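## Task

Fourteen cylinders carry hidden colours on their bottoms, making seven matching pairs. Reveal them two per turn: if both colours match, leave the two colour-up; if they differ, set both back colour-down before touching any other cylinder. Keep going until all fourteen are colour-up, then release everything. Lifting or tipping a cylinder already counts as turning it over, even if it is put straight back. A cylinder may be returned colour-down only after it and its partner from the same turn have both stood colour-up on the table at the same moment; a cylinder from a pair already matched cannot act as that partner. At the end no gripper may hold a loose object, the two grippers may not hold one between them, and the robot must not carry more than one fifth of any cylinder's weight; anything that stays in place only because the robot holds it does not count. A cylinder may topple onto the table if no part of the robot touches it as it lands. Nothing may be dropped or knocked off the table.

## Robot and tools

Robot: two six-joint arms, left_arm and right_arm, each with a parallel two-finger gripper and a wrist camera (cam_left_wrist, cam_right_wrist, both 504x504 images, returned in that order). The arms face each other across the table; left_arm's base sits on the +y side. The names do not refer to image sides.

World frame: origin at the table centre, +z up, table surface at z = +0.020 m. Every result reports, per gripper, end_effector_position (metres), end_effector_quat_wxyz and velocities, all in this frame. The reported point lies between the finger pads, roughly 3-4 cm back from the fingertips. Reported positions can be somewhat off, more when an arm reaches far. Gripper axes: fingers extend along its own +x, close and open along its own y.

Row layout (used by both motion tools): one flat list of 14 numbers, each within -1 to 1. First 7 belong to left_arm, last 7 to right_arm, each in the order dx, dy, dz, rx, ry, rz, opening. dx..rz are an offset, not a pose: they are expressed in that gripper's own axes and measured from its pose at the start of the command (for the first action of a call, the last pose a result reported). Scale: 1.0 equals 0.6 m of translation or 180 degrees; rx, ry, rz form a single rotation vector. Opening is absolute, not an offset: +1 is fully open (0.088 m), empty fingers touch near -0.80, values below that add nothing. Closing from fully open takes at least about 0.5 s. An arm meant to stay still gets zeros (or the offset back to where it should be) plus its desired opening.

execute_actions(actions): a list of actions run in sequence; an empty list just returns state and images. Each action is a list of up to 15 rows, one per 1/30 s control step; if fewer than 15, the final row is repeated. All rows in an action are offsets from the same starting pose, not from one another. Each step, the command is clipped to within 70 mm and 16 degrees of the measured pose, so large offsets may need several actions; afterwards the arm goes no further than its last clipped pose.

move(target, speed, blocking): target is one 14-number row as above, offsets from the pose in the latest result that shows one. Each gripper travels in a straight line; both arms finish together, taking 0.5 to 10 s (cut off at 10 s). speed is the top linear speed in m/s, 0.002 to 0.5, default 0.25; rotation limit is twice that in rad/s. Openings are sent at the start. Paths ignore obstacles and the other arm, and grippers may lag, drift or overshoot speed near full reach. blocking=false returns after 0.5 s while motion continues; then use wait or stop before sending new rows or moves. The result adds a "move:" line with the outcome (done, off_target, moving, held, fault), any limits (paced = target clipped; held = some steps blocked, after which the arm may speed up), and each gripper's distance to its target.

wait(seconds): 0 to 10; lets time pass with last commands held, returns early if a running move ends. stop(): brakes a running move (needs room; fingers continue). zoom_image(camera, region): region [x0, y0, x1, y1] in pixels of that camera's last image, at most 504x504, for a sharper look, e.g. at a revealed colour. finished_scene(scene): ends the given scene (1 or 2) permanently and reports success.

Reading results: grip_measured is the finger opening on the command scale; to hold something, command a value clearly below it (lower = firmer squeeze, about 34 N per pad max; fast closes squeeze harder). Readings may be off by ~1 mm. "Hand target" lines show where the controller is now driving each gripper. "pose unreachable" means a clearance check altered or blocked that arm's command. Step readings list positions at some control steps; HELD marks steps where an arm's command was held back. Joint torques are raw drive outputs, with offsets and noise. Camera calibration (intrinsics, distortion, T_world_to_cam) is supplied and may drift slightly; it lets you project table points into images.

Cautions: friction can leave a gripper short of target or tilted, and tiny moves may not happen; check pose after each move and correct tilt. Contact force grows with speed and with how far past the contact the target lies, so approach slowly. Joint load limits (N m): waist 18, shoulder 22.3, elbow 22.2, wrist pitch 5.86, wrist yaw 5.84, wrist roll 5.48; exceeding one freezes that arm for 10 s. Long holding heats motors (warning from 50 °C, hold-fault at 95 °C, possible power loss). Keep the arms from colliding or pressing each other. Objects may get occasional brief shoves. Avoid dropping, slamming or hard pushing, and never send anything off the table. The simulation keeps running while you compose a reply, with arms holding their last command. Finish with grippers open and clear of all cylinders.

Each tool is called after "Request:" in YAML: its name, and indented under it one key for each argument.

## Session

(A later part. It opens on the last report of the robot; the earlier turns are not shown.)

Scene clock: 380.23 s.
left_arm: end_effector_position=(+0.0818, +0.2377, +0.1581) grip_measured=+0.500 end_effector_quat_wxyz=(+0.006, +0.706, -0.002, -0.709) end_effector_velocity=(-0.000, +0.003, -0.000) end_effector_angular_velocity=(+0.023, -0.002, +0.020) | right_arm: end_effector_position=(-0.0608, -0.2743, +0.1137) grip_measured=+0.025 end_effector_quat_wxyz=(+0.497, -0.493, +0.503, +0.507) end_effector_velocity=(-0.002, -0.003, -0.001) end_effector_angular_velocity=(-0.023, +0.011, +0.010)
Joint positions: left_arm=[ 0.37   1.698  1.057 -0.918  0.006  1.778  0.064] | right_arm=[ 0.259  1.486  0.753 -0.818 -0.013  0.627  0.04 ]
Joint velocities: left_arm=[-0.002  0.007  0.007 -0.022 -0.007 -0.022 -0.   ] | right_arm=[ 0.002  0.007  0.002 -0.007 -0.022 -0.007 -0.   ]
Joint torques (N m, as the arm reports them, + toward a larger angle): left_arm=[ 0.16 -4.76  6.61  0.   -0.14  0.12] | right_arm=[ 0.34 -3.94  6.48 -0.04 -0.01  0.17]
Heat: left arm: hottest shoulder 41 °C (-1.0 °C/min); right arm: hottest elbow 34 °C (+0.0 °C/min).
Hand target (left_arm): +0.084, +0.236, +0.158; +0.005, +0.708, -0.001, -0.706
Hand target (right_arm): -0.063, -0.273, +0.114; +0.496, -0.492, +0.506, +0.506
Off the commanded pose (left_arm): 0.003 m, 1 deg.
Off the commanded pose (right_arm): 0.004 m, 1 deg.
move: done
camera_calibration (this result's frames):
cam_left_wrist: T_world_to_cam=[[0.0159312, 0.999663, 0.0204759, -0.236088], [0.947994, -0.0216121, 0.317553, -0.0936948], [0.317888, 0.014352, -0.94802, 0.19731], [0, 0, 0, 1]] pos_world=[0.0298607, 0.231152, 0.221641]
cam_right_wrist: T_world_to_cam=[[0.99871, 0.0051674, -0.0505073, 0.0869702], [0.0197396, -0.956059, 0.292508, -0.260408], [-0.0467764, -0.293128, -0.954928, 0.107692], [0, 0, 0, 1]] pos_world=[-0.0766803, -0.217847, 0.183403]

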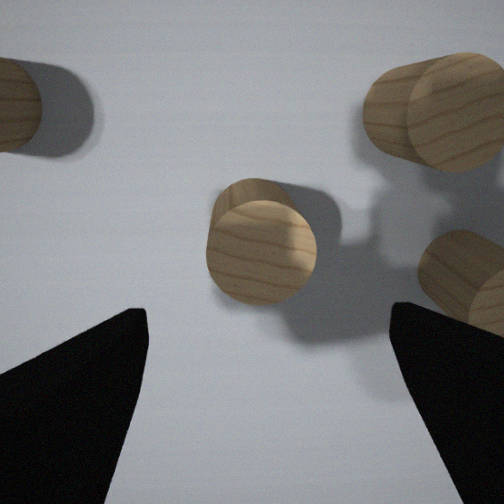

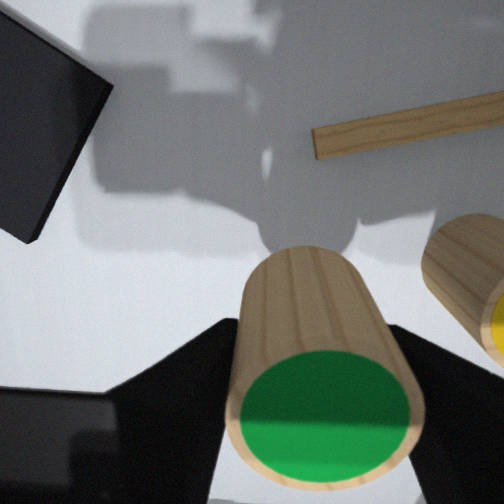

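Request:
move:
  target: [0.149,-0.003,-0.002,0,0,0,0.5,0.074,0,0,0,0.002,-0.005,-0.4]
  speed: 0.1

Request:
move:
  target: [0,0,0,0,0,0,-0.4,0,0,0,0,0,0,0.4]

Request:
move:
  target: [-0.15,0,0,0,0,0,-0.4,-0.15,0,0,0,0,0,0.4]

Request:
move:
  target: [-0.188,0.333,0.09,0,0,0.504,-0.4,-0.168,-0.148,0.27,0,-0.497,0,1]
  speed: 0.4

Scene clock: 384.23 s.
left_arm: end_effector_position=(+0.0828, +0.2370, +0.0719) grip_measured=+0.500 end_effector_quat_wxyz=(+0.009, +0.706, -0.005, -0.708) end_effector_velocity=(+0.002, +0.000, -0.001) end_effector_angular_velocity=(-0.001, -0.008, +0.010) | right_arm: end_effector_position=(-0.0642, -0.2705, +0.0741) grip_measured=+0.024 end_effector_quat_wxyz=(+0.498, -0.493, +0.500, +0.509) end_effector_velocity=(-0.001, +0.000, +0.000) end_effector_angular_velocity=(+0.002, +0.010, +0.005)
Joint positions: left_arm=[ 0.373  1.887  0.886 -0.551  0.006  1.78   0.063] | right_arm=[ 0.265  1.605  0.679 -0.622 -0.007  0.63   0.04 ]
Joint velocities: left_arm=[ 0.002  0.002 -0.002  0.007 -0.007 -0.007 -0.   ] | right_arm=[-0.002 -0.002 -0.002  0.007 -0.007 -0.007  0.   ]
Joint torques (N m, as the arm reports them, + toward a larger angle): left_arm=[ 0.15 -4.98  4.06  0.45  0.07  0.08] | right_arm=[ 0.29 -4.18  3.15  0.5   0.14  0.16]
Heat: left arm: hottest shoulder 41 °C (-1.0 °C/min); right arm: hottest elbow 34 °C (+0.0 °C/min).
Hand target (left_arm): +0.083, +0.239, +0.069; +0.006, +0.706, -0.002, -0.709
Hand target (right_arm): -0.062, -0.274, +0.070; +0.499, -0.498, +0.501, +0.502
Off the commanded pose (left_arm): 0.004 m, 0 deg.
Off the commanded pose (right_arm): 0.006 m, 1 deg.
move: done
camera_calibration (this result's frames):
cam_left_wrist: T_world_to_cam=[[0.0147453, 0.999815, 0.0123881, -0.232956], [0.947321, -0.0179334, 0.319783, -0.0682675], [0.319946, 0.00702019, -0.94741, 0.116796], [0, 0, 0, 1]] pos_world=[0.0307378, 0.230868, 0.13537]
cam_right_wrist: T_world_to_cam=[[0.998811, 0.00915988, -0.0478917, 0.0892633], [0.0225315, -0.957747, 0.286727, -0.244961], [-0.0432418, -0.287465, -0.956814, 0.0727296], [0, 0, 0, 1]] pos_world=[-0.0804928, -0.214521, 0.144101]

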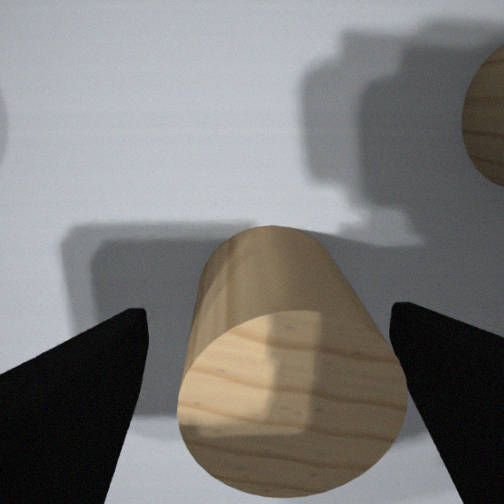

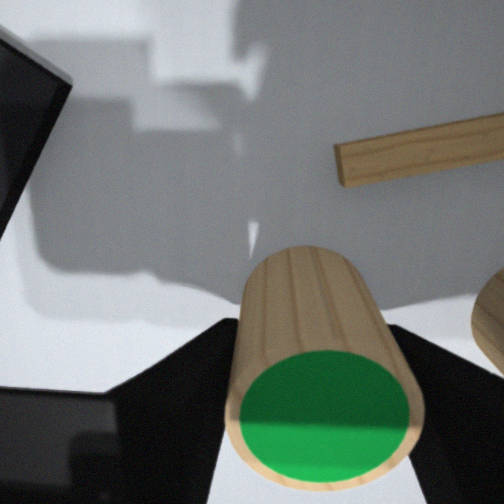

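Scene clock: 384.90 s.
left_arm: end_effector_position=(+0.0829, +0.2368, +0.0719) grip_measured=+0.034 end_effector_quat_wxyz=(+0.010, +0.706, -0.005, -0.708) end_effector_velocity=(+0.000, +0.001, -0.000) end_effector_angular_velocity=(+0.009, -0.005, +0.005) | right_arm: end_effector_position=(-0.0643, -0.2705, +0.0741) grip_measured=+0.398 end_effector_quat_wxyz=(+0.498, -0.493, +0.500, +0.509) end_effector_velocity=(+0.002, -0.000, +0.001) end_effector_angular_velocity=(+0.003, -0.007, +0.005)
Joint positions: left_arm=[ 0.373  1.887  0.886 -0.55   0.006  1.78   0.041] | right_arm=[ 0.265  1.605  0.679 -0.622 -0.007  0.63   0.059]
Joint velocities: left_arm=[-0.002  0.002  0.002 -0.007 -0.007 -0.007 -0.   ] | right_arm=[-0.002 -0.007 -0.002 -0.007  0.007 -0.007  0.001]
Joint torques (N m, as the arm reports them, + toward a larger angle): left_arm=[ 0.01 -5.78  4.53  0.16  0.07 -0.01] | right_arm=[ 0.06 -5.3   4.41  0.16  0.02 -0.02]
Heat: left arm: hottest shoulder 41 °C (-1.0 °C/min); right arm: hottest elbow 34 °C (+0.0 °C/min).
Hand target (left_arm): +0.083, +0.237, +0.072; +0.010, +0.706, -0.004, -0.708
Hand target (right_arm): -0.064, -0.271, +0.074; +0.498, -0.493, +0.500, +0.509
Off the commanded pose (left_arm): 0.000 m, 0 deg.
Off the commanded pose (right_arm): 0.000 m, 0 deg.
move: done
camera_calibration (this result's frames):
cam_left_wrist: T_world_to_cam=[[0.0143738, 0.99983, 0.0115582, -0.232719], [0.947395, -0.0173146, 0.319599, -0.0684936], [0.319745, 0.00635631, -0.947482, 0.116952], [0, 0, 0, 1]] pos_world=[0.0308408, 0.23075, 0.13539]
cam_right_wrist: T_world_to_cam=[[0.998796, 0.00915757, -0.0482009, 0.0893311], [0.0226279, -0.957682, 0.286936, -0.244985], [-0.0435335, -0.287681, -0.956736, 0.0726352], [0, 0, 0, 1]] pos_world=[-0.080518, -0.21454, 0.144094]

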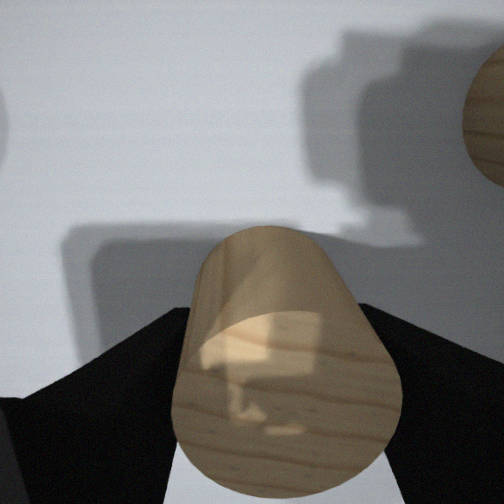

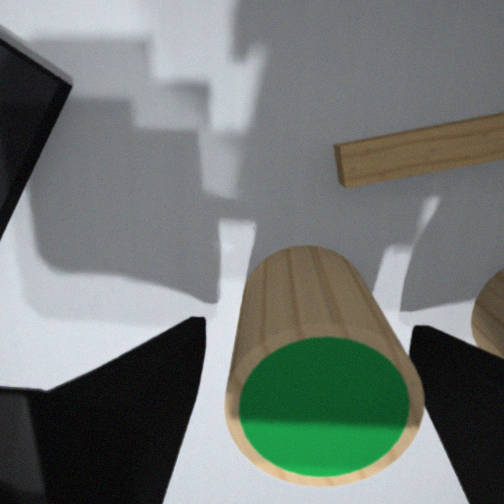

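Scene clock: 385.80 s.
left_arm: end_effector_position=(+0.0819, +0.2413, +0.1559) grip_measured=+0.032 end_effector_quat_wxyz=(+0.003, +0.705, +0.002, -0.709) end_effector_velocity=(-0.000, +0.002, +0.002) end_effector_angular_velocity=(+0.014, -0.005, +0.005) | right_arm: end_effector_position=(-0.0614, -0.2741, +0.1593) grip_measured=+0.400 end_effector_quat_wxyz=(+0.497, -0.498, +0.502, +0.503) end_effector_velocity=(+0.000, -0.001, +0.003) end_effector_angular_velocity=(-0.010, +0.002, +0.005)
Joint positions: left_arm=[ 0.373  1.697  1.045 -0.918  0.006  1.78   0.041] | right_arm=[ 0.264  1.423  0.895 -1.035 -0.007  0.63   0.059]
Joint velocities: left_arm=[-0.002 -0.002  0.007 -0.022 -0.007 -0.007 -0.   ] | right_arm=[-0.002 -0.002  0.012 -0.022 -0.007 -0.007 -0.   ]
Joint torques (N m, as the arm reports them, + toward a larger angle): left_arm=[-0.04 -6.7   6.61  0.01  0.06  0.  ] | right_arm=[-0.21 -5.67  6.98 -0.08  0.02 -0.11]
Heat: left arm: hottest shoulder 41 °C (-1.0 °C/min); right arm: hottest elbow 34 °C (+0.0 °C/min).
Hand target (left_arm): +0.083, +0.238, +0.162; +0.010, +0.706, -0.005, -0.708
Hand target (right_arm): -0.063, -0.271, +0.164; +0.498, -0.492, +0.501, +0.509
Off the commanded pose (left_arm): 0.007 m, 1 deg.
Off the commanded pose (right_arm): 0.005 m, 1 deg.
move: done
camera_calibration (this result's frames):
cam_left_wrist: T_world_to_cam=[[0.0144566, 0.999453, 0.0297513, -0.240891], [0.948668, -0.0231116, 0.315428, -0.0923714], [0.315943, 0.0236641, -0.948483, 0.193065], [0, 0, 0, 1]] pos_world=[0.0301147, 0.234055, 0.219423]
cam_right_wrist: T_world_to_cam=[[0.999206, 0.007845, -0.0390687, 0.0888562], [0.0191882, -0.954002, 0.299186, -0.274081], [-0.0349245, -0.299698, -0.953395, 0.149996], [0, 0, 0, 1]] pos_world=[-0.078288, -0.217217, 0.228478]

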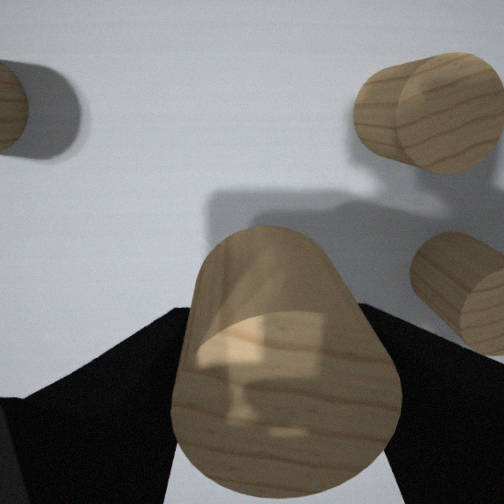

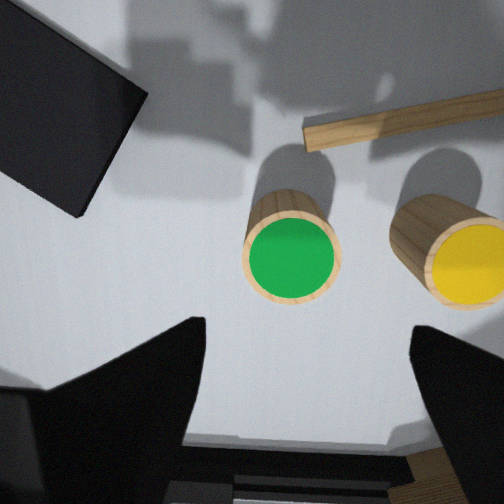

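Scene clock: 388.43 s.
left_arm: end_effector_position=(+0.0293, +0.0449, +0.2669) grip_measured=+0.033 end_effector_quat_wxyz=(+0.500, +0.498, -0.502, -0.500) end_effector_velocity=(-0.000, +0.000, -0.000) end_effector_angular_velocity=(-0.002, +0.007, +0.005) | right_arm: end_effector_position=(+0.0257, -0.1102, +0.2676) grip_measured=+1.000 end_effector_quat_wxyz=(+0.704, +0.013, +0.006, +0.710) end_effector_velocity=(-0.000, -0.000, -0.002) end_effector_angular_velocity=(+0.002, -0.007, +0.005)
Joint positions: left_arm=[0.182 1.881 0.736 1.148 0.029 1.571 0.041] | right_arm=[-0.14   1.314  0.288  1.036  0.218  0.025  0.088]
Joint velocities: left_arm=[-0.002  0.002 -0.002  0.007 -0.007 -0.007 -0.   ] | right_arm=[-0.002  0.012 -0.007  0.022 -0.007 -0.007  0.   ]
Joint torques (N m, as the arm reports them, + toward a larger angle): left_arm=[-0.32 -5.99  6.6   2.11 -0.16 -0.17] | right_arm=[-0.2  -3.32  3.95  1.96 -0.08 -0.19]
Heat: left arm: hottest shoulder 41 °C (-1.0 °C/min); right arm: hottest elbow 34 °C (+0.0 °C/min).
Hand target (left_arm): +0.029, +0.042, +0.269; +0.504, +0.496, -0.503, -0.497
Hand target (right_arm): +0.027, -0.112, +0.260; +0.704, +0.003, +0.009, +0.711
Off the commanded pose (left_arm): 0.004 m, 1 deg.
Off the commanded pose (right_arm): 0.009 m, 2 deg.
move: off_target (right_arm)
camera_calibration (this result's frames):
cam_left_wrist: T_world_to_cam=[[0.0216877, 0.0286991, -0.999353, 0.270921], [0.947882, 0.317237, 0.029681, -0.0210067], [0.317883, -0.947912, -0.0203232, 0.11545], [0, 0, 0, 1]] pos_world=[-0.0226633, 0.108325, 0.273715]
cam_right_wrist: T_world_to_cam=[[0.999011, 0.0388655, -0.0215771, 0.00342596], [-0.00938168, -0.290121, -0.956944, 0.258253], [-0.0434521, 0.9562, -0.28947, 0.266384], [0, 0, 0, 1]] pos_world=[0.0105752, -0.179925, 0.324318]

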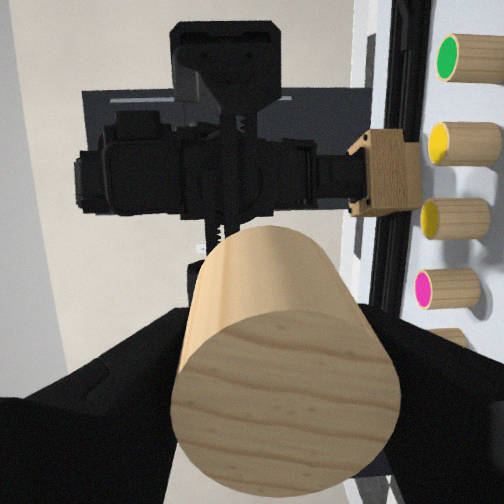

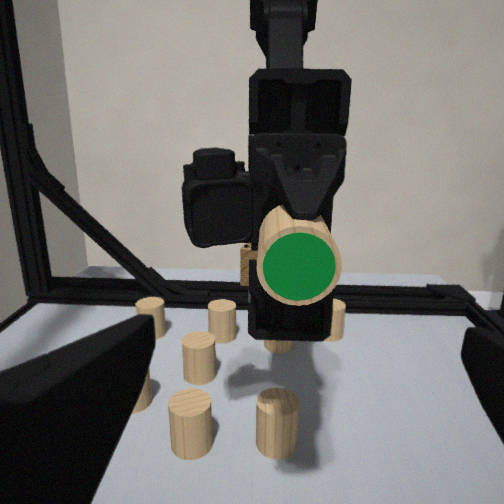

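Request:
move:
  target: [0,0,0,0,0,0,-0.4,0.188,-0.005,-0.010,0,0,-0.003,1]
  speed: 0.15

Request:
move:
  target: [0,0,0,0,0,0,-0.4,0,0,0,0,0,0,-0.4]

Request:
move:
  target: [0,0,0,0,0,0,1,0,0,0,0,0,0,-0.4]

Request:
move:
  target: [0,0,0,0,0,0,1,-0.135,0,0,0,0,0,-0.4]

Request:
move:
  target: [-0.313,-0.182,0.16,0,0,-0.498,0.5,-0.316,-0.455,-0.22,0,0.503,0,-0.4]
  speed: 0.4

Scene clock: 402.63 s.
left_arm: end_effector_position=(+0.0292, +0.0447, +0.2667) grip_measured=+0.033 end_effector_quat_wxyz=(+0.500, +0.498, -0.502, -0.500) end_effector_velocity=(-0.000, +0.002, -0.001) end_effector_angular_velocity=(+0.007, +0.008, +0.005) | right_arm: end_effector_position=(+0.0271, -0.0009, +0.2649) grip_measured=+1.000 end_effector_quat_wxyz=(+0.707, +0.015, +0.004, +0.707) end_effector_velocity=(-0.000, +0.002, -0.002) end_effector_angular_velocity=(-0.007, -0.009, +0.005)
Joint positions: left_arm=[0.182 1.882 0.737 1.149 0.029 1.57  0.041] | right_arm=[-0.22   1.757  0.686  1.087  0.148  0.024  0.088]
Joint velocities: left_arm=[-0.002 -0.007 -0.007 -0.007 -0.007 -0.007 -0.   ] | right_arm=[-0.002  0.007  0.007 -0.007 -0.007 -0.007  0.   ]
Joint torques (N m, as the arm reports them, + toward a larger angle): left_arm=[-0.09 -6.84  5.3   1.68  0.   -0.03] | right_arm=[-0.11 -6.09  6.65  1.64 -0.14  0.03]
Heat: left arm: hottest shoulder 40 °C (-3.0 °C/min); right arm: hottest wrist pitch 34 °C (+0.0 °C/min).
Hand target (left_arm): +0.029, +0.045, +0.267; +0.500, +0.498, -0.502, -0.500
Hand target (right_arm): +0.027, +0.002, +0.263; +0.707, +0.013, +0.006, +0.707
Off the commanded pose (left_arm): 0.000 m, 0 deg.
Off the commanded pose (right_arm): 0.004 m, 0 deg.
move: done
camera_calibration (this result's frames):
cam_left_wrist: T_world_to_cam=[[0.0213052, 0.0287006, -0.999361, 0.270729], [0.947894, 0.317235, 0.0293186, -0.0207458], [0.317874, -0.947912, -0.0204464, 0.115385], [0, 0, 0, 1]] pos_world=[-0.0227809, 0.108186, 0.273524]
cam_right_wrist: T_world_to_cam=[[0.999357, 0.0290514, -0.021016, -0.00235893], [-0.0118645, -0.285181, -0.9584, 0.287823], [-0.0338362, 0.958033, -0.284653, 0.159555], [0, 0, 0, 1]] pos_world=[0.011171, -0.0707089, 0.321218]

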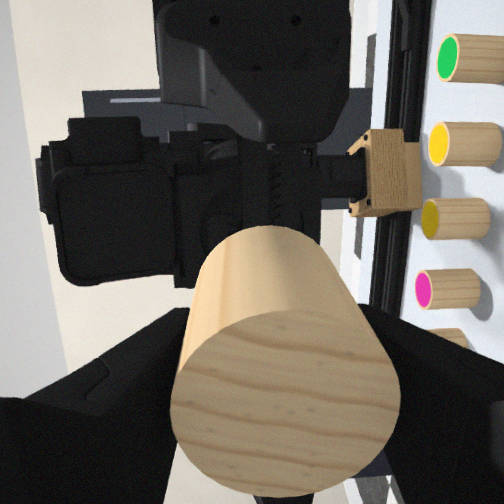

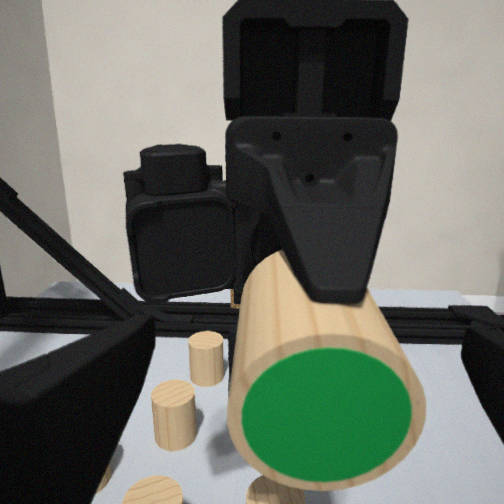

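Scene clock: 403.13 s.
left_arm: end_effector_position=(+0.0291, +0.0447, +0.2667) grip_measured=+0.033 end_effector_quat_wxyz=(+0.500, +0.498, -0.502, -0.500) end_effector_velocity=(-0.002, +0.001, -0.001) end_effector_angular_velocity=(+0.007, +0.022, -0.000) | right_arm: end_effector_position=(+0.0271, -0.0009, +0.2647) grip_measured=+0.025 end_effector_quat_wxyz=(+0.707, +0.015, +0.004, +0.707) end_effector_velocity=(+0.004, +0.000, -0.004) end_effector_angular_velocity=(-0.012, +0.006, -0.015)
Joint positions: left_arm=[0.182 1.882 0.737 1.149 0.029 1.57  0.041] | right_arm=[-0.22   1.757  0.686  1.087  0.148  0.024  0.04 ]
Joint velocities: left_arm=[-0.007 -0.002 -0.002 -0.007 -0.007 -0.022 -0.   ] | right_arm=[-0.007  0.002 -0.002 -0.007  0.007  0.007  0.   ]
Joint torques (N m, as the arm reports them, + toward a larger angle): left_arm=[ 0.02 -6.68  5.44  1.7  -0.01 -0.06] | right_arm=[ 0.06 -7.41  5.36  1.85  0.   -0.01]
Heat: left arm: hottest shoulder 40 °C (-3.0 °C/min); right arm: hottest wrist pitch 34 °C (+0.0 °C/min).
Hand target (left_arm): +0.029, +0.045, +0.267; +0.500, +0.498, -0.502, -0.500
Hand target (right_arm): +0.027, -0.001, +0.265; +0.707, +0.015, +0.004, +0.707
Off the commanded pose (left_arm): 0.000 m, 0 deg.
Off the commanded pose (right_arm): 0.000 m, 0 deg.
move: done
camera_calibration (this result's frames):
cam_left_wrist: T_world_to_cam=[[0.0213175, 0.0286925, -0.999361, 0.27073], [0.948014, 0.316874, 0.0293199, -0.0206792], [0.317513, -0.948034, -0.020446, 0.115419], [0, 0, 0, 1]] pos_world=[-0.0228141, 0.108206, 0.273524]
cam_right_wrist: T_world_to_cam=[[0.999358, 0.0290434, -0.0209708, -0.00237096], [-0.0118107, -0.285543, -0.958293, 0.287642], [-0.0338202, 0.957926, -0.285016, 0.159576], [0, 0, 0, 1]] pos_world=[0.0111636, -0.0706588, 0.321077]

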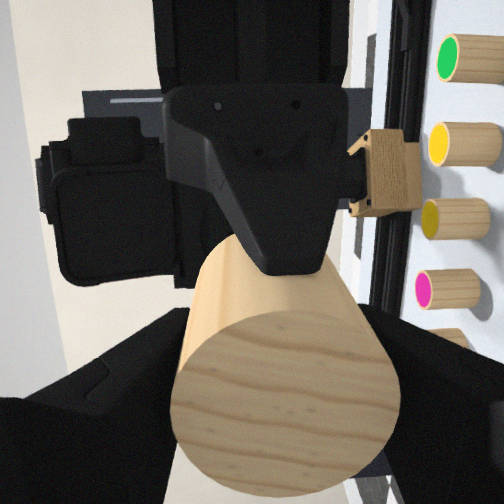

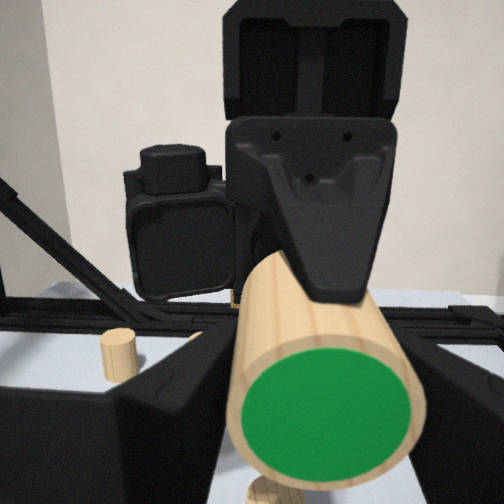

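Scene clock: 403.83 s.
left_arm: end_effector_position=(+0.0291, +0.0447, +0.2667) grip_measured=+1.000 end_effector_quat_wxyz=(+0.500, +0.498, -0.502, -0.500) end_effector_velocity=(+0.002, -0.000, +0.000) end_effector_angular_velocity=(+0.002, +0.007, +0.020) | right_arm: end_effector_position=(+0.0271, -0.0009, +0.2647) grip_measured=+0.025 end_effector_quat_wxyz=(+0.707, +0.015, +0.004, +0.707) end_effector_velocity=(+0.000, -0.000, -0.001) end_effector_angular_velocity=(-0.007, -0.009, +0.005)
Joint positions: left_arm=[0.182 1.882 0.737 1.149 0.029 1.57  0.088] | right_arm=[-0.22   1.757  0.686  1.087  0.148  0.024  0.04 ]
Joint velocities: left_arm=[-0.002 -0.002  0.002 -0.007 -0.022 -0.007  0.   ] | right_arm=[-0.002 -0.002 -0.002 -0.007 -0.007 -0.007 -0.   ]
Joint torques (N m, as the arm reports them, + toward a larger angle): left_arm=[-0.09 -6.56  5.46  1.73 -0.02 -0.06] | right_arm=[ 0.   -7.49  5.33  1.84  0.01 -0.02]
Heat: left arm: hottest shoulder 41 °C (-1.0 °C/min); right arm: hottest wrist pitch 34 °C (+0.0 °C/min).
Hand target (left_arm): +0.029, +0.045, +0.267; +0.500, +0.498, -0.502, -0.500
Hand target (right_arm): +0.027, -0.001, +0.265; +0.707, +0.015, +0.004, +0.707
Off the commanded pose (left_arm): 0.000 m, 0 deg.
Off the commanded pose (right_arm): 0.000 m, 0 deg.
move: done
camera_calibration (this result's frames):
cam_left_wrist: T_world_to_cam=[[0.0213175, 0.0286925, -0.999361, 0.27073], [0.948014, 0.316874, 0.0293199, -0.0206792], [0.317513, -0.948034, -0.020446, 0.115419], [0, 0, 0, 1]] pos_world=[-0.0228141, 0.108206, 0.273524]
cam_right_wrist: T_world_to_cam=[[0.999358, 0.0290434, -0.0209708, -0.00237096], [-0.0118107, -0.285543, -0.958293, 0.287642], [-0.0338202, 0.957926, -0.285016, 0.159576], [0, 0, 0, 1]] pos_world=[0.0111636, -0.0706588, 0.321077]

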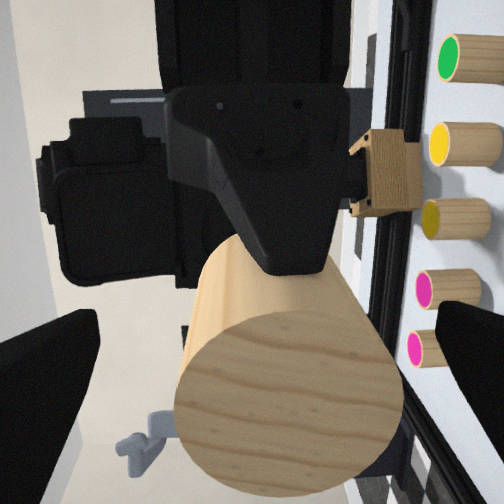

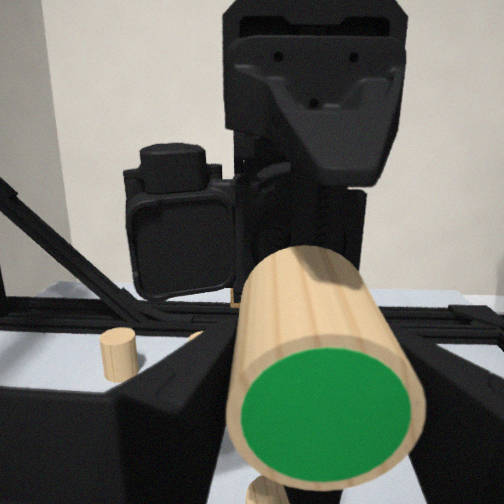

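Scene clock: 404.77 s.
left_arm: end_effector_position=(+0.0291, +0.0447, +0.2667) grip_measured=+1.000 end_effector_quat_wxyz=(+0.500, +0.498, -0.502, -0.500) end_effector_velocity=(-0.000, +0.001, -0.001) end_effector_angular_velocity=(+0.007, -0.007, +0.005) | right_arm: end_effector_position=(+0.0271, -0.0787, +0.2648) grip_measured=+0.025 end_effector_quat_wxyz=(+0.707, +0.016, +0.003, +0.707) end_effector_velocity=(+0.002, -0.003, -0.002) end_effector_angular_velocity=(-0.007, -0.038, -0.001)
Joint positions: left_arm=[0.182 1.882 0.737 1.149 0.029 1.57  0.088] | right_arm=[-0.171  1.483  0.387  1.115  0.197  0.024  0.04 ]
Joint velocities: left_arm=[-0.002 -0.002 -0.002 -0.007 -0.007  0.007  0.   ] | right_arm=[-0.007 -0.012 -0.012 -0.007 -0.007 -0.037 -0.   ]
Joint torques (N m, as the arm reports them, + toward a larger angle): left_arm=[ 0.01 -6.53  5.41  1.76  0.01 -0.03] | right_arm=[ 0.45 -6.18  3.96  1.74  0.1  -0.02]
Heat: left arm: hottest shoulder 41 °C (-1.0 °C/min); right arm: hottest wrist pitch 34 °C (+0.0 °C/min).
Hand target (left_arm): +0.029, +0.045, +0.267; +0.500, +0.498, -0.502, -0.500
Hand target (right_arm): +0.027, -0.082, +0.264; +0.707, +0.015, +0.004, +0.707
Off the commanded pose (left_arm): 0.000 m, 0 deg.
Off the commanded pose (right_arm): 0.003 m, 0 deg.
move: done
camera_calibration (this result's frames):
cam_left_wrist: T_world_to_cam=[[0.0213175, 0.0286925, -0.999361, 0.27073], [0.948014, 0.316874, 0.0293199, -0.0206792], [0.317513, -0.948034, -0.020446, 0.115419], [0, 0, 0, 1]] pos_world=[-0.0228141, 0.108206, 0.273524]
cam_right_wrist: T_world_to_cam=[[0.999305, 0.0298831, -0.0222923, 0.000271866], [-0.0129512, -0.282449, -0.959195, 0.266044], [-0.0349602, 0.958817, -0.281865, 0.233386], [0, 0, 0, 1]] pos_world=[0.0113331, -0.148639, 0.320977]

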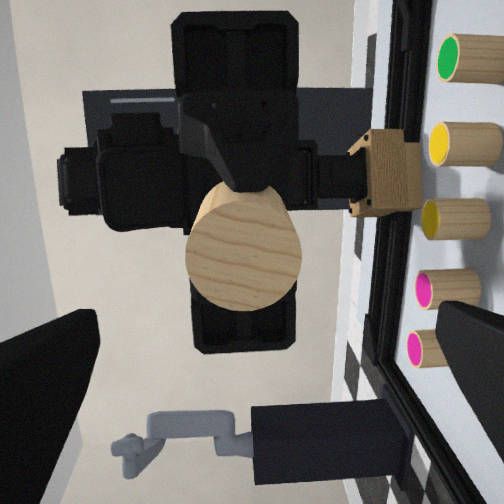

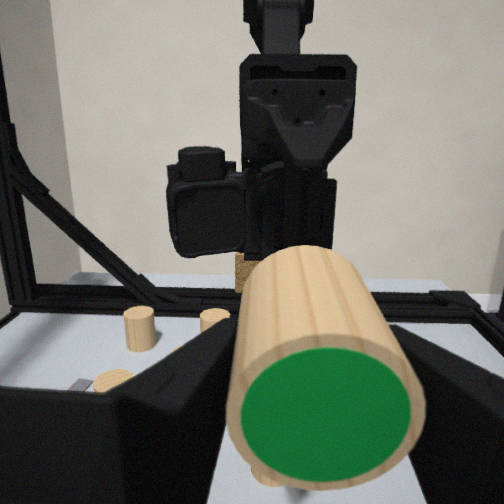

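Scene clock: 407.30 s.
left_arm: end_effector_position=(-0.0649, +0.2330, +0.1565) grip_measured=+0.500 end_effector_quat_wxyz=(+0.005, +0.706, -0.003, -0.708) end_effector_velocity=(-0.001, +0.001, -0.000) end_effector_angular_velocity=(+0.005, -0.009, +0.000) | right_arm: end_effector_position=(+0.2950, -0.2657, +0.1252) grip_measured=+0.024 end_effector_quat_wxyz=(+0.502, -0.491, +0.503, +0.503) end_effector_velocity=(-0.003, -0.002, -0.002) end_effector_angular_velocity=(-0.011, +0.025, +0.020)
Joint positions: left_arm=[-0.138  1.741  1.099 -0.917 -0.001  1.274  0.064] | right_arm=[-1.245  1.736  1.065 -0.902 -0.017 -0.866  0.04 ]
Joint velocities: left_arm=[-0.007  0.002  0.002 -0.007 -0.007 -0.007 -0.   ] | right_arm=[-0.002  0.012  0.007 -0.022 -0.007 -0.022 -0.   ]
Joint torques (N m, as the arm reports them, + toward a larger angle): left_arm=[-0.38 -5.09  6.74  0.03  0.24 -0.1 ] | right_arm=[-0.21 -5.87  6.48 -0.12  0.07 -0.22]
Heat: left arm: hottest shoulder 40 °C (-2.0 °C/min); right arm: hottest wrist pitch 34 °C (+0.0 °C/min).
Hand target (left_arm): -0.067, +0.232, +0.157; +0.004, +0.704, -0.002, -0.710
Hand target (right_arm): +0.298, -0.265, +0.125; +0.500, -0.494, +0.503, +0.503
Off the commanded pose (left_arm): 0.001 m, 0 deg.
Off the commanded pose (right_arm): 0.004 m, 1 deg.
move: done
camera_calibration (this result's frames):
cam_left_wrist: T_world_to_cam=[[0.0196536, 0.999586, 0.0210073, -0.228842], [0.947297, -0.025337, 0.319352, 0.0463724], [0.319752, 0.0136238, -0.947403, 0.242643], [0, 0, 0, 1]] pos_world=[-0.117016, 0.226616, 0.219879]
cam_right_wrist: T_world_to_cam=[[0.999125, -0.004781, -0.0415462, -0.271717], [0.00743708, -0.957296, 0.289013, -0.258807], [-0.0411538, -0.289069, -0.956423, 0.137511], [0, 0, 0, 1]] pos_world=[0.279063, -0.209304, 0.195028]

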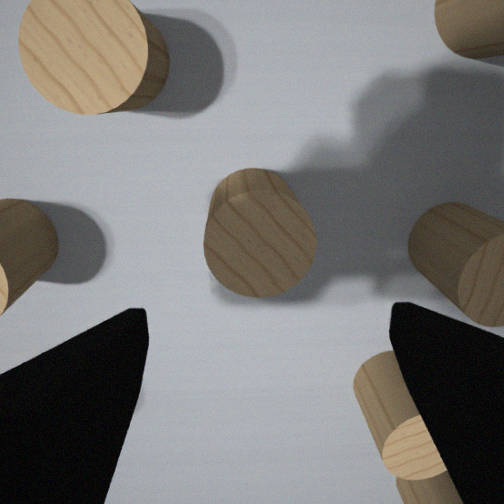

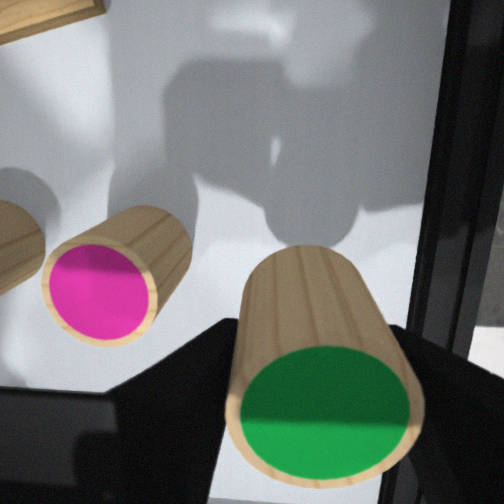

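Request:
move:
  target: [0.146,-0.002,0.006,0,0,0,0.5,0.089,0.025,0.1,0,0.004,-0.004,-0.4]
  speed: 0.1

Request:
move:
  target: [0,0,0,0,0,0,-0.4,0,0,0,0,0,0,0.4]

Request:
move:
  target: [-0.15,0,0,0,0,0,-0.4,-0.15,0,0,0,0,0,0.4]

Request:
move:
  target: [-0.188,0.327,-0.16,0,0,0.504,-0.4,-0.162,0.42,0.16,0,-0.497,0,1]
  speed: 0.4

Scene clock: 411.97 s.
left_arm: end_effector_position=(-0.0680, +0.2314, +0.0722) grip_measured=+0.500 end_effector_quat_wxyz=(+0.007, +0.705, -0.007, -0.709) end_effector_velocity=(+0.000, -0.000, -0.001) end_effector_angular_velocity=(-0.004, -0.006, +0.005) | right_arm: end_effector_position=(+0.2787, -0.2086, +0.0772) grip_measured=+0.024 end_effector_quat_wxyz=(+0.503, -0.498, +0.501, +0.497) end_effector_velocity=(+0.002, -0.000, +0.000) end_effector_angular_velocity=(+0.010, +0.001, -0.015)
Joint positions: left_arm=[-0.146  1.924  0.942 -0.569 -0.001  1.267  0.063] | right_arm=[-1.066  1.923  1.092 -0.736  0.001 -0.688  0.04 ]
Joint velocities: left_arm=[-0.002  0.002 -0.002  0.007 -0.007 -0.007 -0.   ] | right_arm=[-0.007 -0.002 -0.002  0.007 -0.007  0.007 -0.   ]
Joint torques (N m, as the arm reports them, + toward a larger angle): left_arm=[-0.22 -5.33  4.09  0.47  0.04 -0.1 ] | right_arm=[ 0.58 -5.72  5.92  0.67 -0.1   0.16]
Heat: left arm: hottest shoulder 40 °C (-2.0 °C/min); right arm: hottest elbow 34 °C (+0.0 °C/min).
Hand target (left_arm): -0.068, +0.234, +0.069; +0.005, +0.706, -0.003, -0.708
Hand target (right_arm): +0.279, -0.205, +0.073; +0.502, -0.497, +0.503, +0.498
Off the commanded pose (left_arm): 0.004 m, 1 deg.
Off the commanded pose (right_arm): 0.006 m, 0 deg.
move: done
camera_calibration (this result's frames):
cam_left_wrist: T_world_to_cam=[[0.0208558, 0.999702, 0.0127002, -0.224718], [0.948239, -0.0238051, 0.316663, 0.0760588], [0.316871, 0.0054386, -0.948453, 0.165614], [0, 0, 0, 1]] pos_world=[-0.119913, 0.225561, 0.135846]
cam_right_wrist: T_world_to_cam=[[0.999648, -0.0043799, -0.0261815, -0.258418], [0.00365005, -0.954246, 0.299, -0.18923], [-0.0262932, -0.29899, -0.953894, 0.100971], [0, 0, 0, 1]] pos_world=[0.261673, -0.151514, 0.146129]

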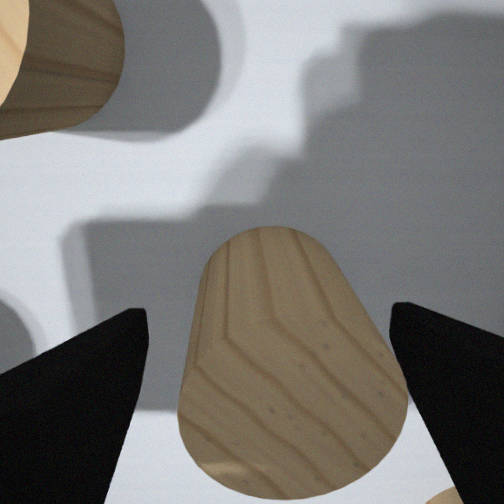

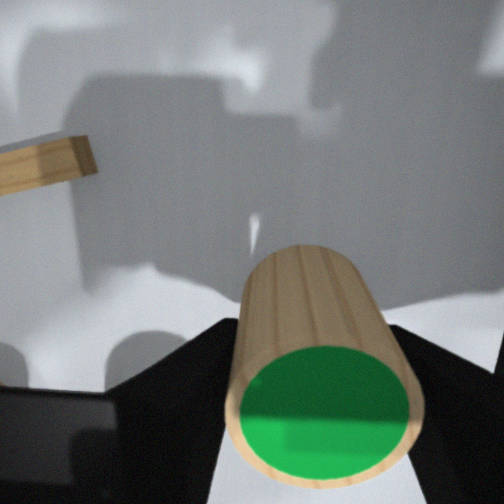

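Scene clock: 412.63 s.
left_arm: end_effector_position=(-0.0679, +0.2314, +0.0721) grip_measured=+0.033 end_effector_quat_wxyz=(+0.007, +0.705, -0.007, -0.709) end_effector_velocity=(+0.003, +0.008, -0.002) end_effector_angular_velocity=(+0.028, -0.016, +0.020) | right_arm: end_effector_position=(+0.2789, -0.2083, +0.0773) grip_measured=+0.398 end_effector_quat_wxyz=(+0.504, -0.498, +0.501, +0.497) end_effector_velocity=(-0.004, -0.000, -0.001) end_effector_angular_velocity=(+0.005, +0.025, +0.005)
Joint positions: left_arm=[-0.146  1.925  0.942 -0.569 -0.001  1.267  0.041] | right_arm=[-1.066  1.923  1.092 -0.735  0.001 -0.688  0.059]
Joint velocities: left_arm=[-0.002  0.002 -0.007 -0.022 -0.007 -0.022 -0.   ] | right_arm=[-0.002  0.002 -0.002 -0.007 -0.022 -0.007  0.   ]
Joint torques (N m, as the arm reports them, + toward a larger angle): left_arm=[-0.03 -6.09  4.58  0.26  0.04  0.02] | right_arm=[ 0.05 -8.12  4.69  0.03 -0.03 -0.02]
Heat: left arm: hottest shoulder 40 °C (-2.0 °C/min); right arm: hottest elbow 34 °C (+0.0 °C/min).
Hand target (left_arm): -0.068, +0.231, +0.072; +0.007, +0.705, -0.007, -0.709
Hand target (right_arm): +0.279, -0.208, +0.077; +0.504, -0.498, +0.501, +0.497
Off the commanded pose (left_arm): 0.000 m, 0 deg.
Off the commanded pose (right_arm): 0.000 m, 0 deg.
move: done
camera_calibration (this result's frames):
cam_left_wrist: T_world_to_cam=[[0.0208421, 0.999699, 0.0129606, -0.224771], [0.948088, -0.0238773, 0.31711, 0.0760007], [0.317324, 0.00567859, -0.9483, 0.165453], [0, 0, 0, 1]] pos_world=[-0.119873, 0.225579, 0.135712]
cam_right_wrist: T_world_to_cam=[[0.999665, -0.00434195, -0.0254996, -0.258669], [0.00344607, -0.954668, 0.297653, -0.188864], [-0.0256361, -0.297641, -0.954334, 0.101285], [0, 0, 0, 1]] pos_world=[0.26183, -0.151279, 0.146279]

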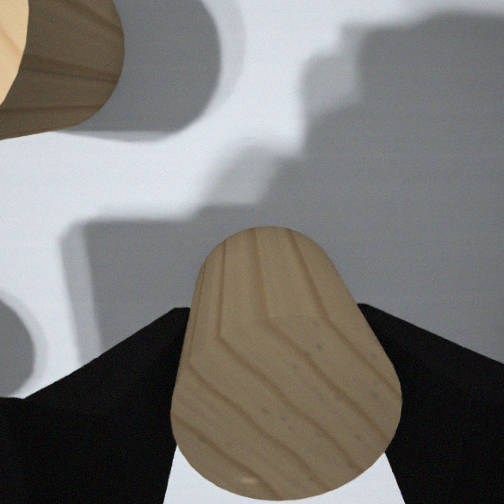

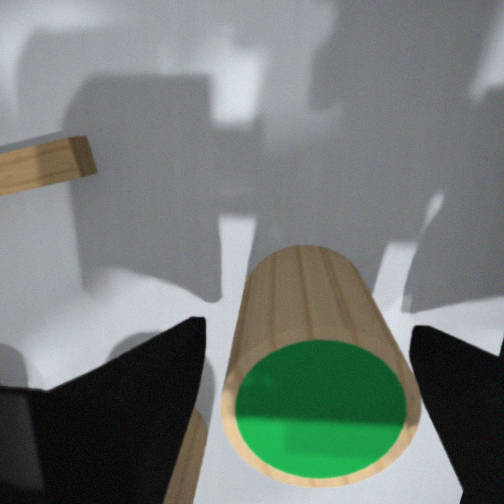

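Scene clock: 413.53 s.
left_arm: end_effector_position=(-0.0666, +0.2358, +0.1560) grip_measured=+0.033 end_effector_quat_wxyz=(+0.001, +0.707, -0.000, -0.707) end_effector_velocity=(+0.001, +0.002, +0.004) end_effector_angular_velocity=(+0.005, -0.009, -0.024) | right_arm: end_effector_position=(+0.2771, -0.2105, +0.1627) grip_measured=+0.400 end_effector_quat_wxyz=(+0.499, -0.498, +0.505, +0.497) end_effector_velocity=(+0.000, -0.002, +0.002) end_effector_angular_velocity=(-0.005, +0.014, +0.015)
Joint positions: left_arm=[-0.146  1.742  1.098 -0.926 -0.001  1.267  0.041] | right_arm=[-1.066  1.788  1.287 -1.079  0.001 -0.688  0.059]
Joint velocities: left_arm=[-0.002 -0.007  0.007 -0.022 -0.007  0.022 -0.   ] | right_arm=[-0.007  0.002  0.012 -0.022 -0.007 -0.022 -0.   ]
Joint torques (N m, as the arm reports them, + toward a larger angle): left_arm=[-0.21 -6.96  6.72  0.    0.04 -0.06] | right_arm=[ 0.04 -8.28  6.75 -0.14 -0.04 -0.02]
Heat: left arm: hottest shoulder 40 °C (-2.0 °C/min); right arm: hottest elbow 34 °C (+0.0 °C/min).
Hand target (left_arm): -0.068, +0.233, +0.162; +0.007, +0.705, -0.007, -0.709
Hand target (right_arm): +0.279, -0.208, +0.167; +0.504, -0.498, +0.501, +0.497
Off the commanded pose (left_arm): 0.007 m, 1 deg.
Off the commanded pose (right_arm): 0.005 m, 1 deg.
move: done
camera_calibration (this result's frames):
cam_left_wrist: T_world_to_cam=[[0.0207199, 0.999307, 0.0309113, -0.233046], [0.946309, -0.0295785, 0.321908, 0.0486766], [0.3226, 0.0225817, -0.946266, 0.240559], [0, 0, 0, 1]] pos_world=[-0.118839, 0.228892, 0.219167]
cam_right_wrist: T_world_to_cam=[[0.99941, -0.00464644, -0.0340296, -0.253259], [0.00604157, -0.951573, 0.307363, -0.218047], [-0.0338098, -0.307387, -0.950984, 0.181822], [0, 0, 0, 1]] pos_world=[0.260575, -0.152775, 0.231311]

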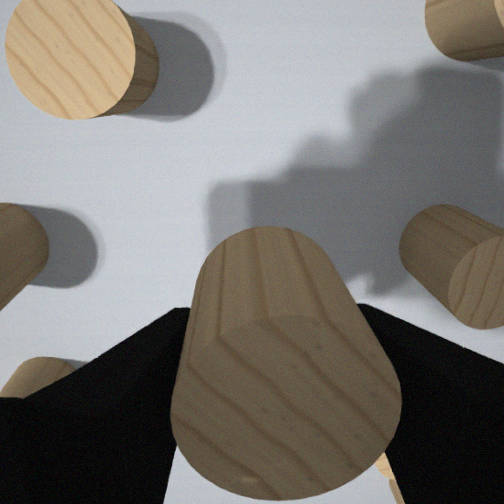

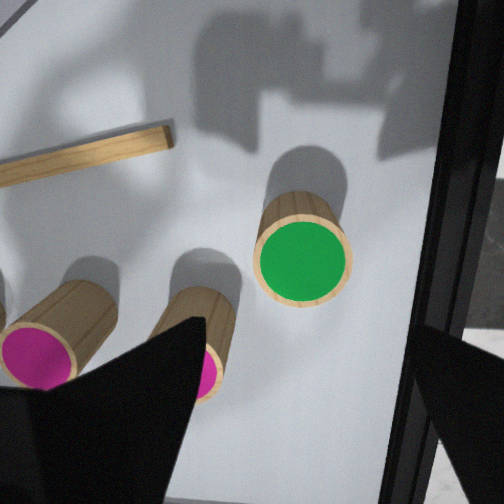

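Scene clock: 416.17 s.
left_arm: end_effector_position=(+0.0281, +0.0429, +0.2681) grip_measured=+0.032 end_effector_quat_wxyz=(+0.499, +0.500, -0.504, -0.498) end_effector_velocity=(-0.000, +0.001, -0.004) end_effector_angular_velocity=(+0.007, +0.022, +0.005) | right_arm: end_effector_position=(+0.0263, -0.1122, +0.2697) grip_measured=+1.000 end_effector_quat_wxyz=(+0.707, +0.012, +0.010, +0.707) end_effector_velocity=(-0.003, +0.001, -0.002) end_effector_angular_velocity=(+0.002, -0.021, +0.019)
Joint positions: left_arm=[0.177 1.884 0.745 1.144 0.023 1.577 0.041] | right_arm=[-0.133  1.285  0.291  0.998  0.236  0.03   0.088]
Joint velocities: left_arm=[-0.002  0.007 -0.007  0.007 -0.007 -0.022  0.001] | right_arm=[-0.002  0.017 -0.002  0.022 -0.022 -0.022  0.   ]
Joint torques (N m, as the arm reports them, + toward a larger angle): left_arm=[ 0.24 -5.92  6.69  2.12  0.2   0.  ] | right_arm=[ 0.39 -3.36  4.13  1.95  0.13 -0.19]
Heat: left arm: hottest shoulder 40 °C (-2.0 °C/min); right arm: hottest elbow 34 °C (+0.0 °C/min).
Hand target (left_arm): +0.028, +0.040, +0.271; +0.500, +0.496, -0.508, -0.495
Hand target (right_arm): +0.026, -0.114, +0.262; +0.708, +0.002, +0.012, +0.706
Off the commanded pose (left_arm): 0.004 m, 1 deg.
Off the commanded pose (right_arm): 0.009 m, 2 deg.
move: off_target (right_arm)
camera_calibration (this result's frames):
cam_left_wrist: T_world_to_cam=[[0.0281413, 0.0268094, -0.999244, 0.272027], [0.947176, 0.318773, 0.0352275, -0.0208154], [0.319476, -0.947452, -0.0164225, 0.112938], [0, 0, 0, 1]] pos_world=[-0.0240204, 0.106346, 0.274409]
cam_right_wrist: T_world_to_cam=[[0.999278, 0.0280646, -0.0256189, 0.00282512], [-0.0161438, -0.29678, -0.95481, 0.258568], [-0.0343995, 0.954534, -0.296112, 0.270259], [0, 0, 0, 1]] pos_world=[0.010648, -0.181313, 0.326982]

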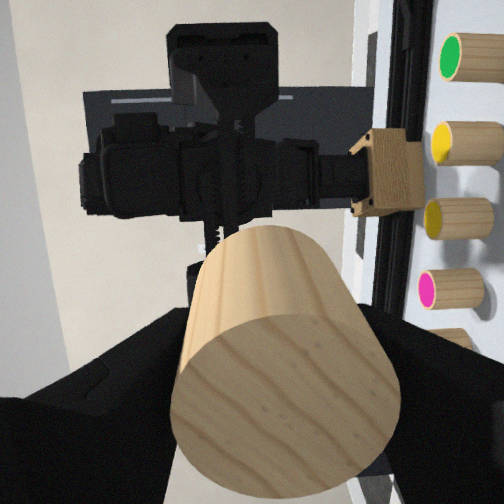

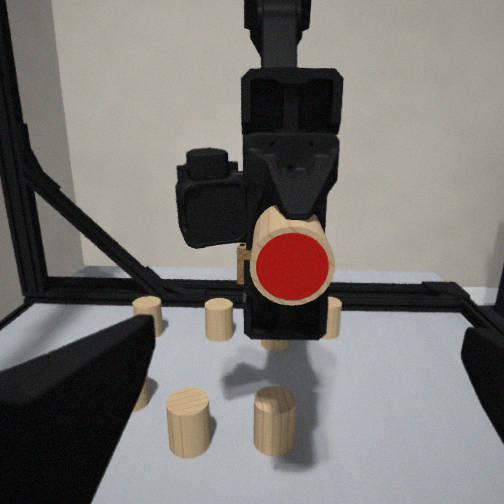

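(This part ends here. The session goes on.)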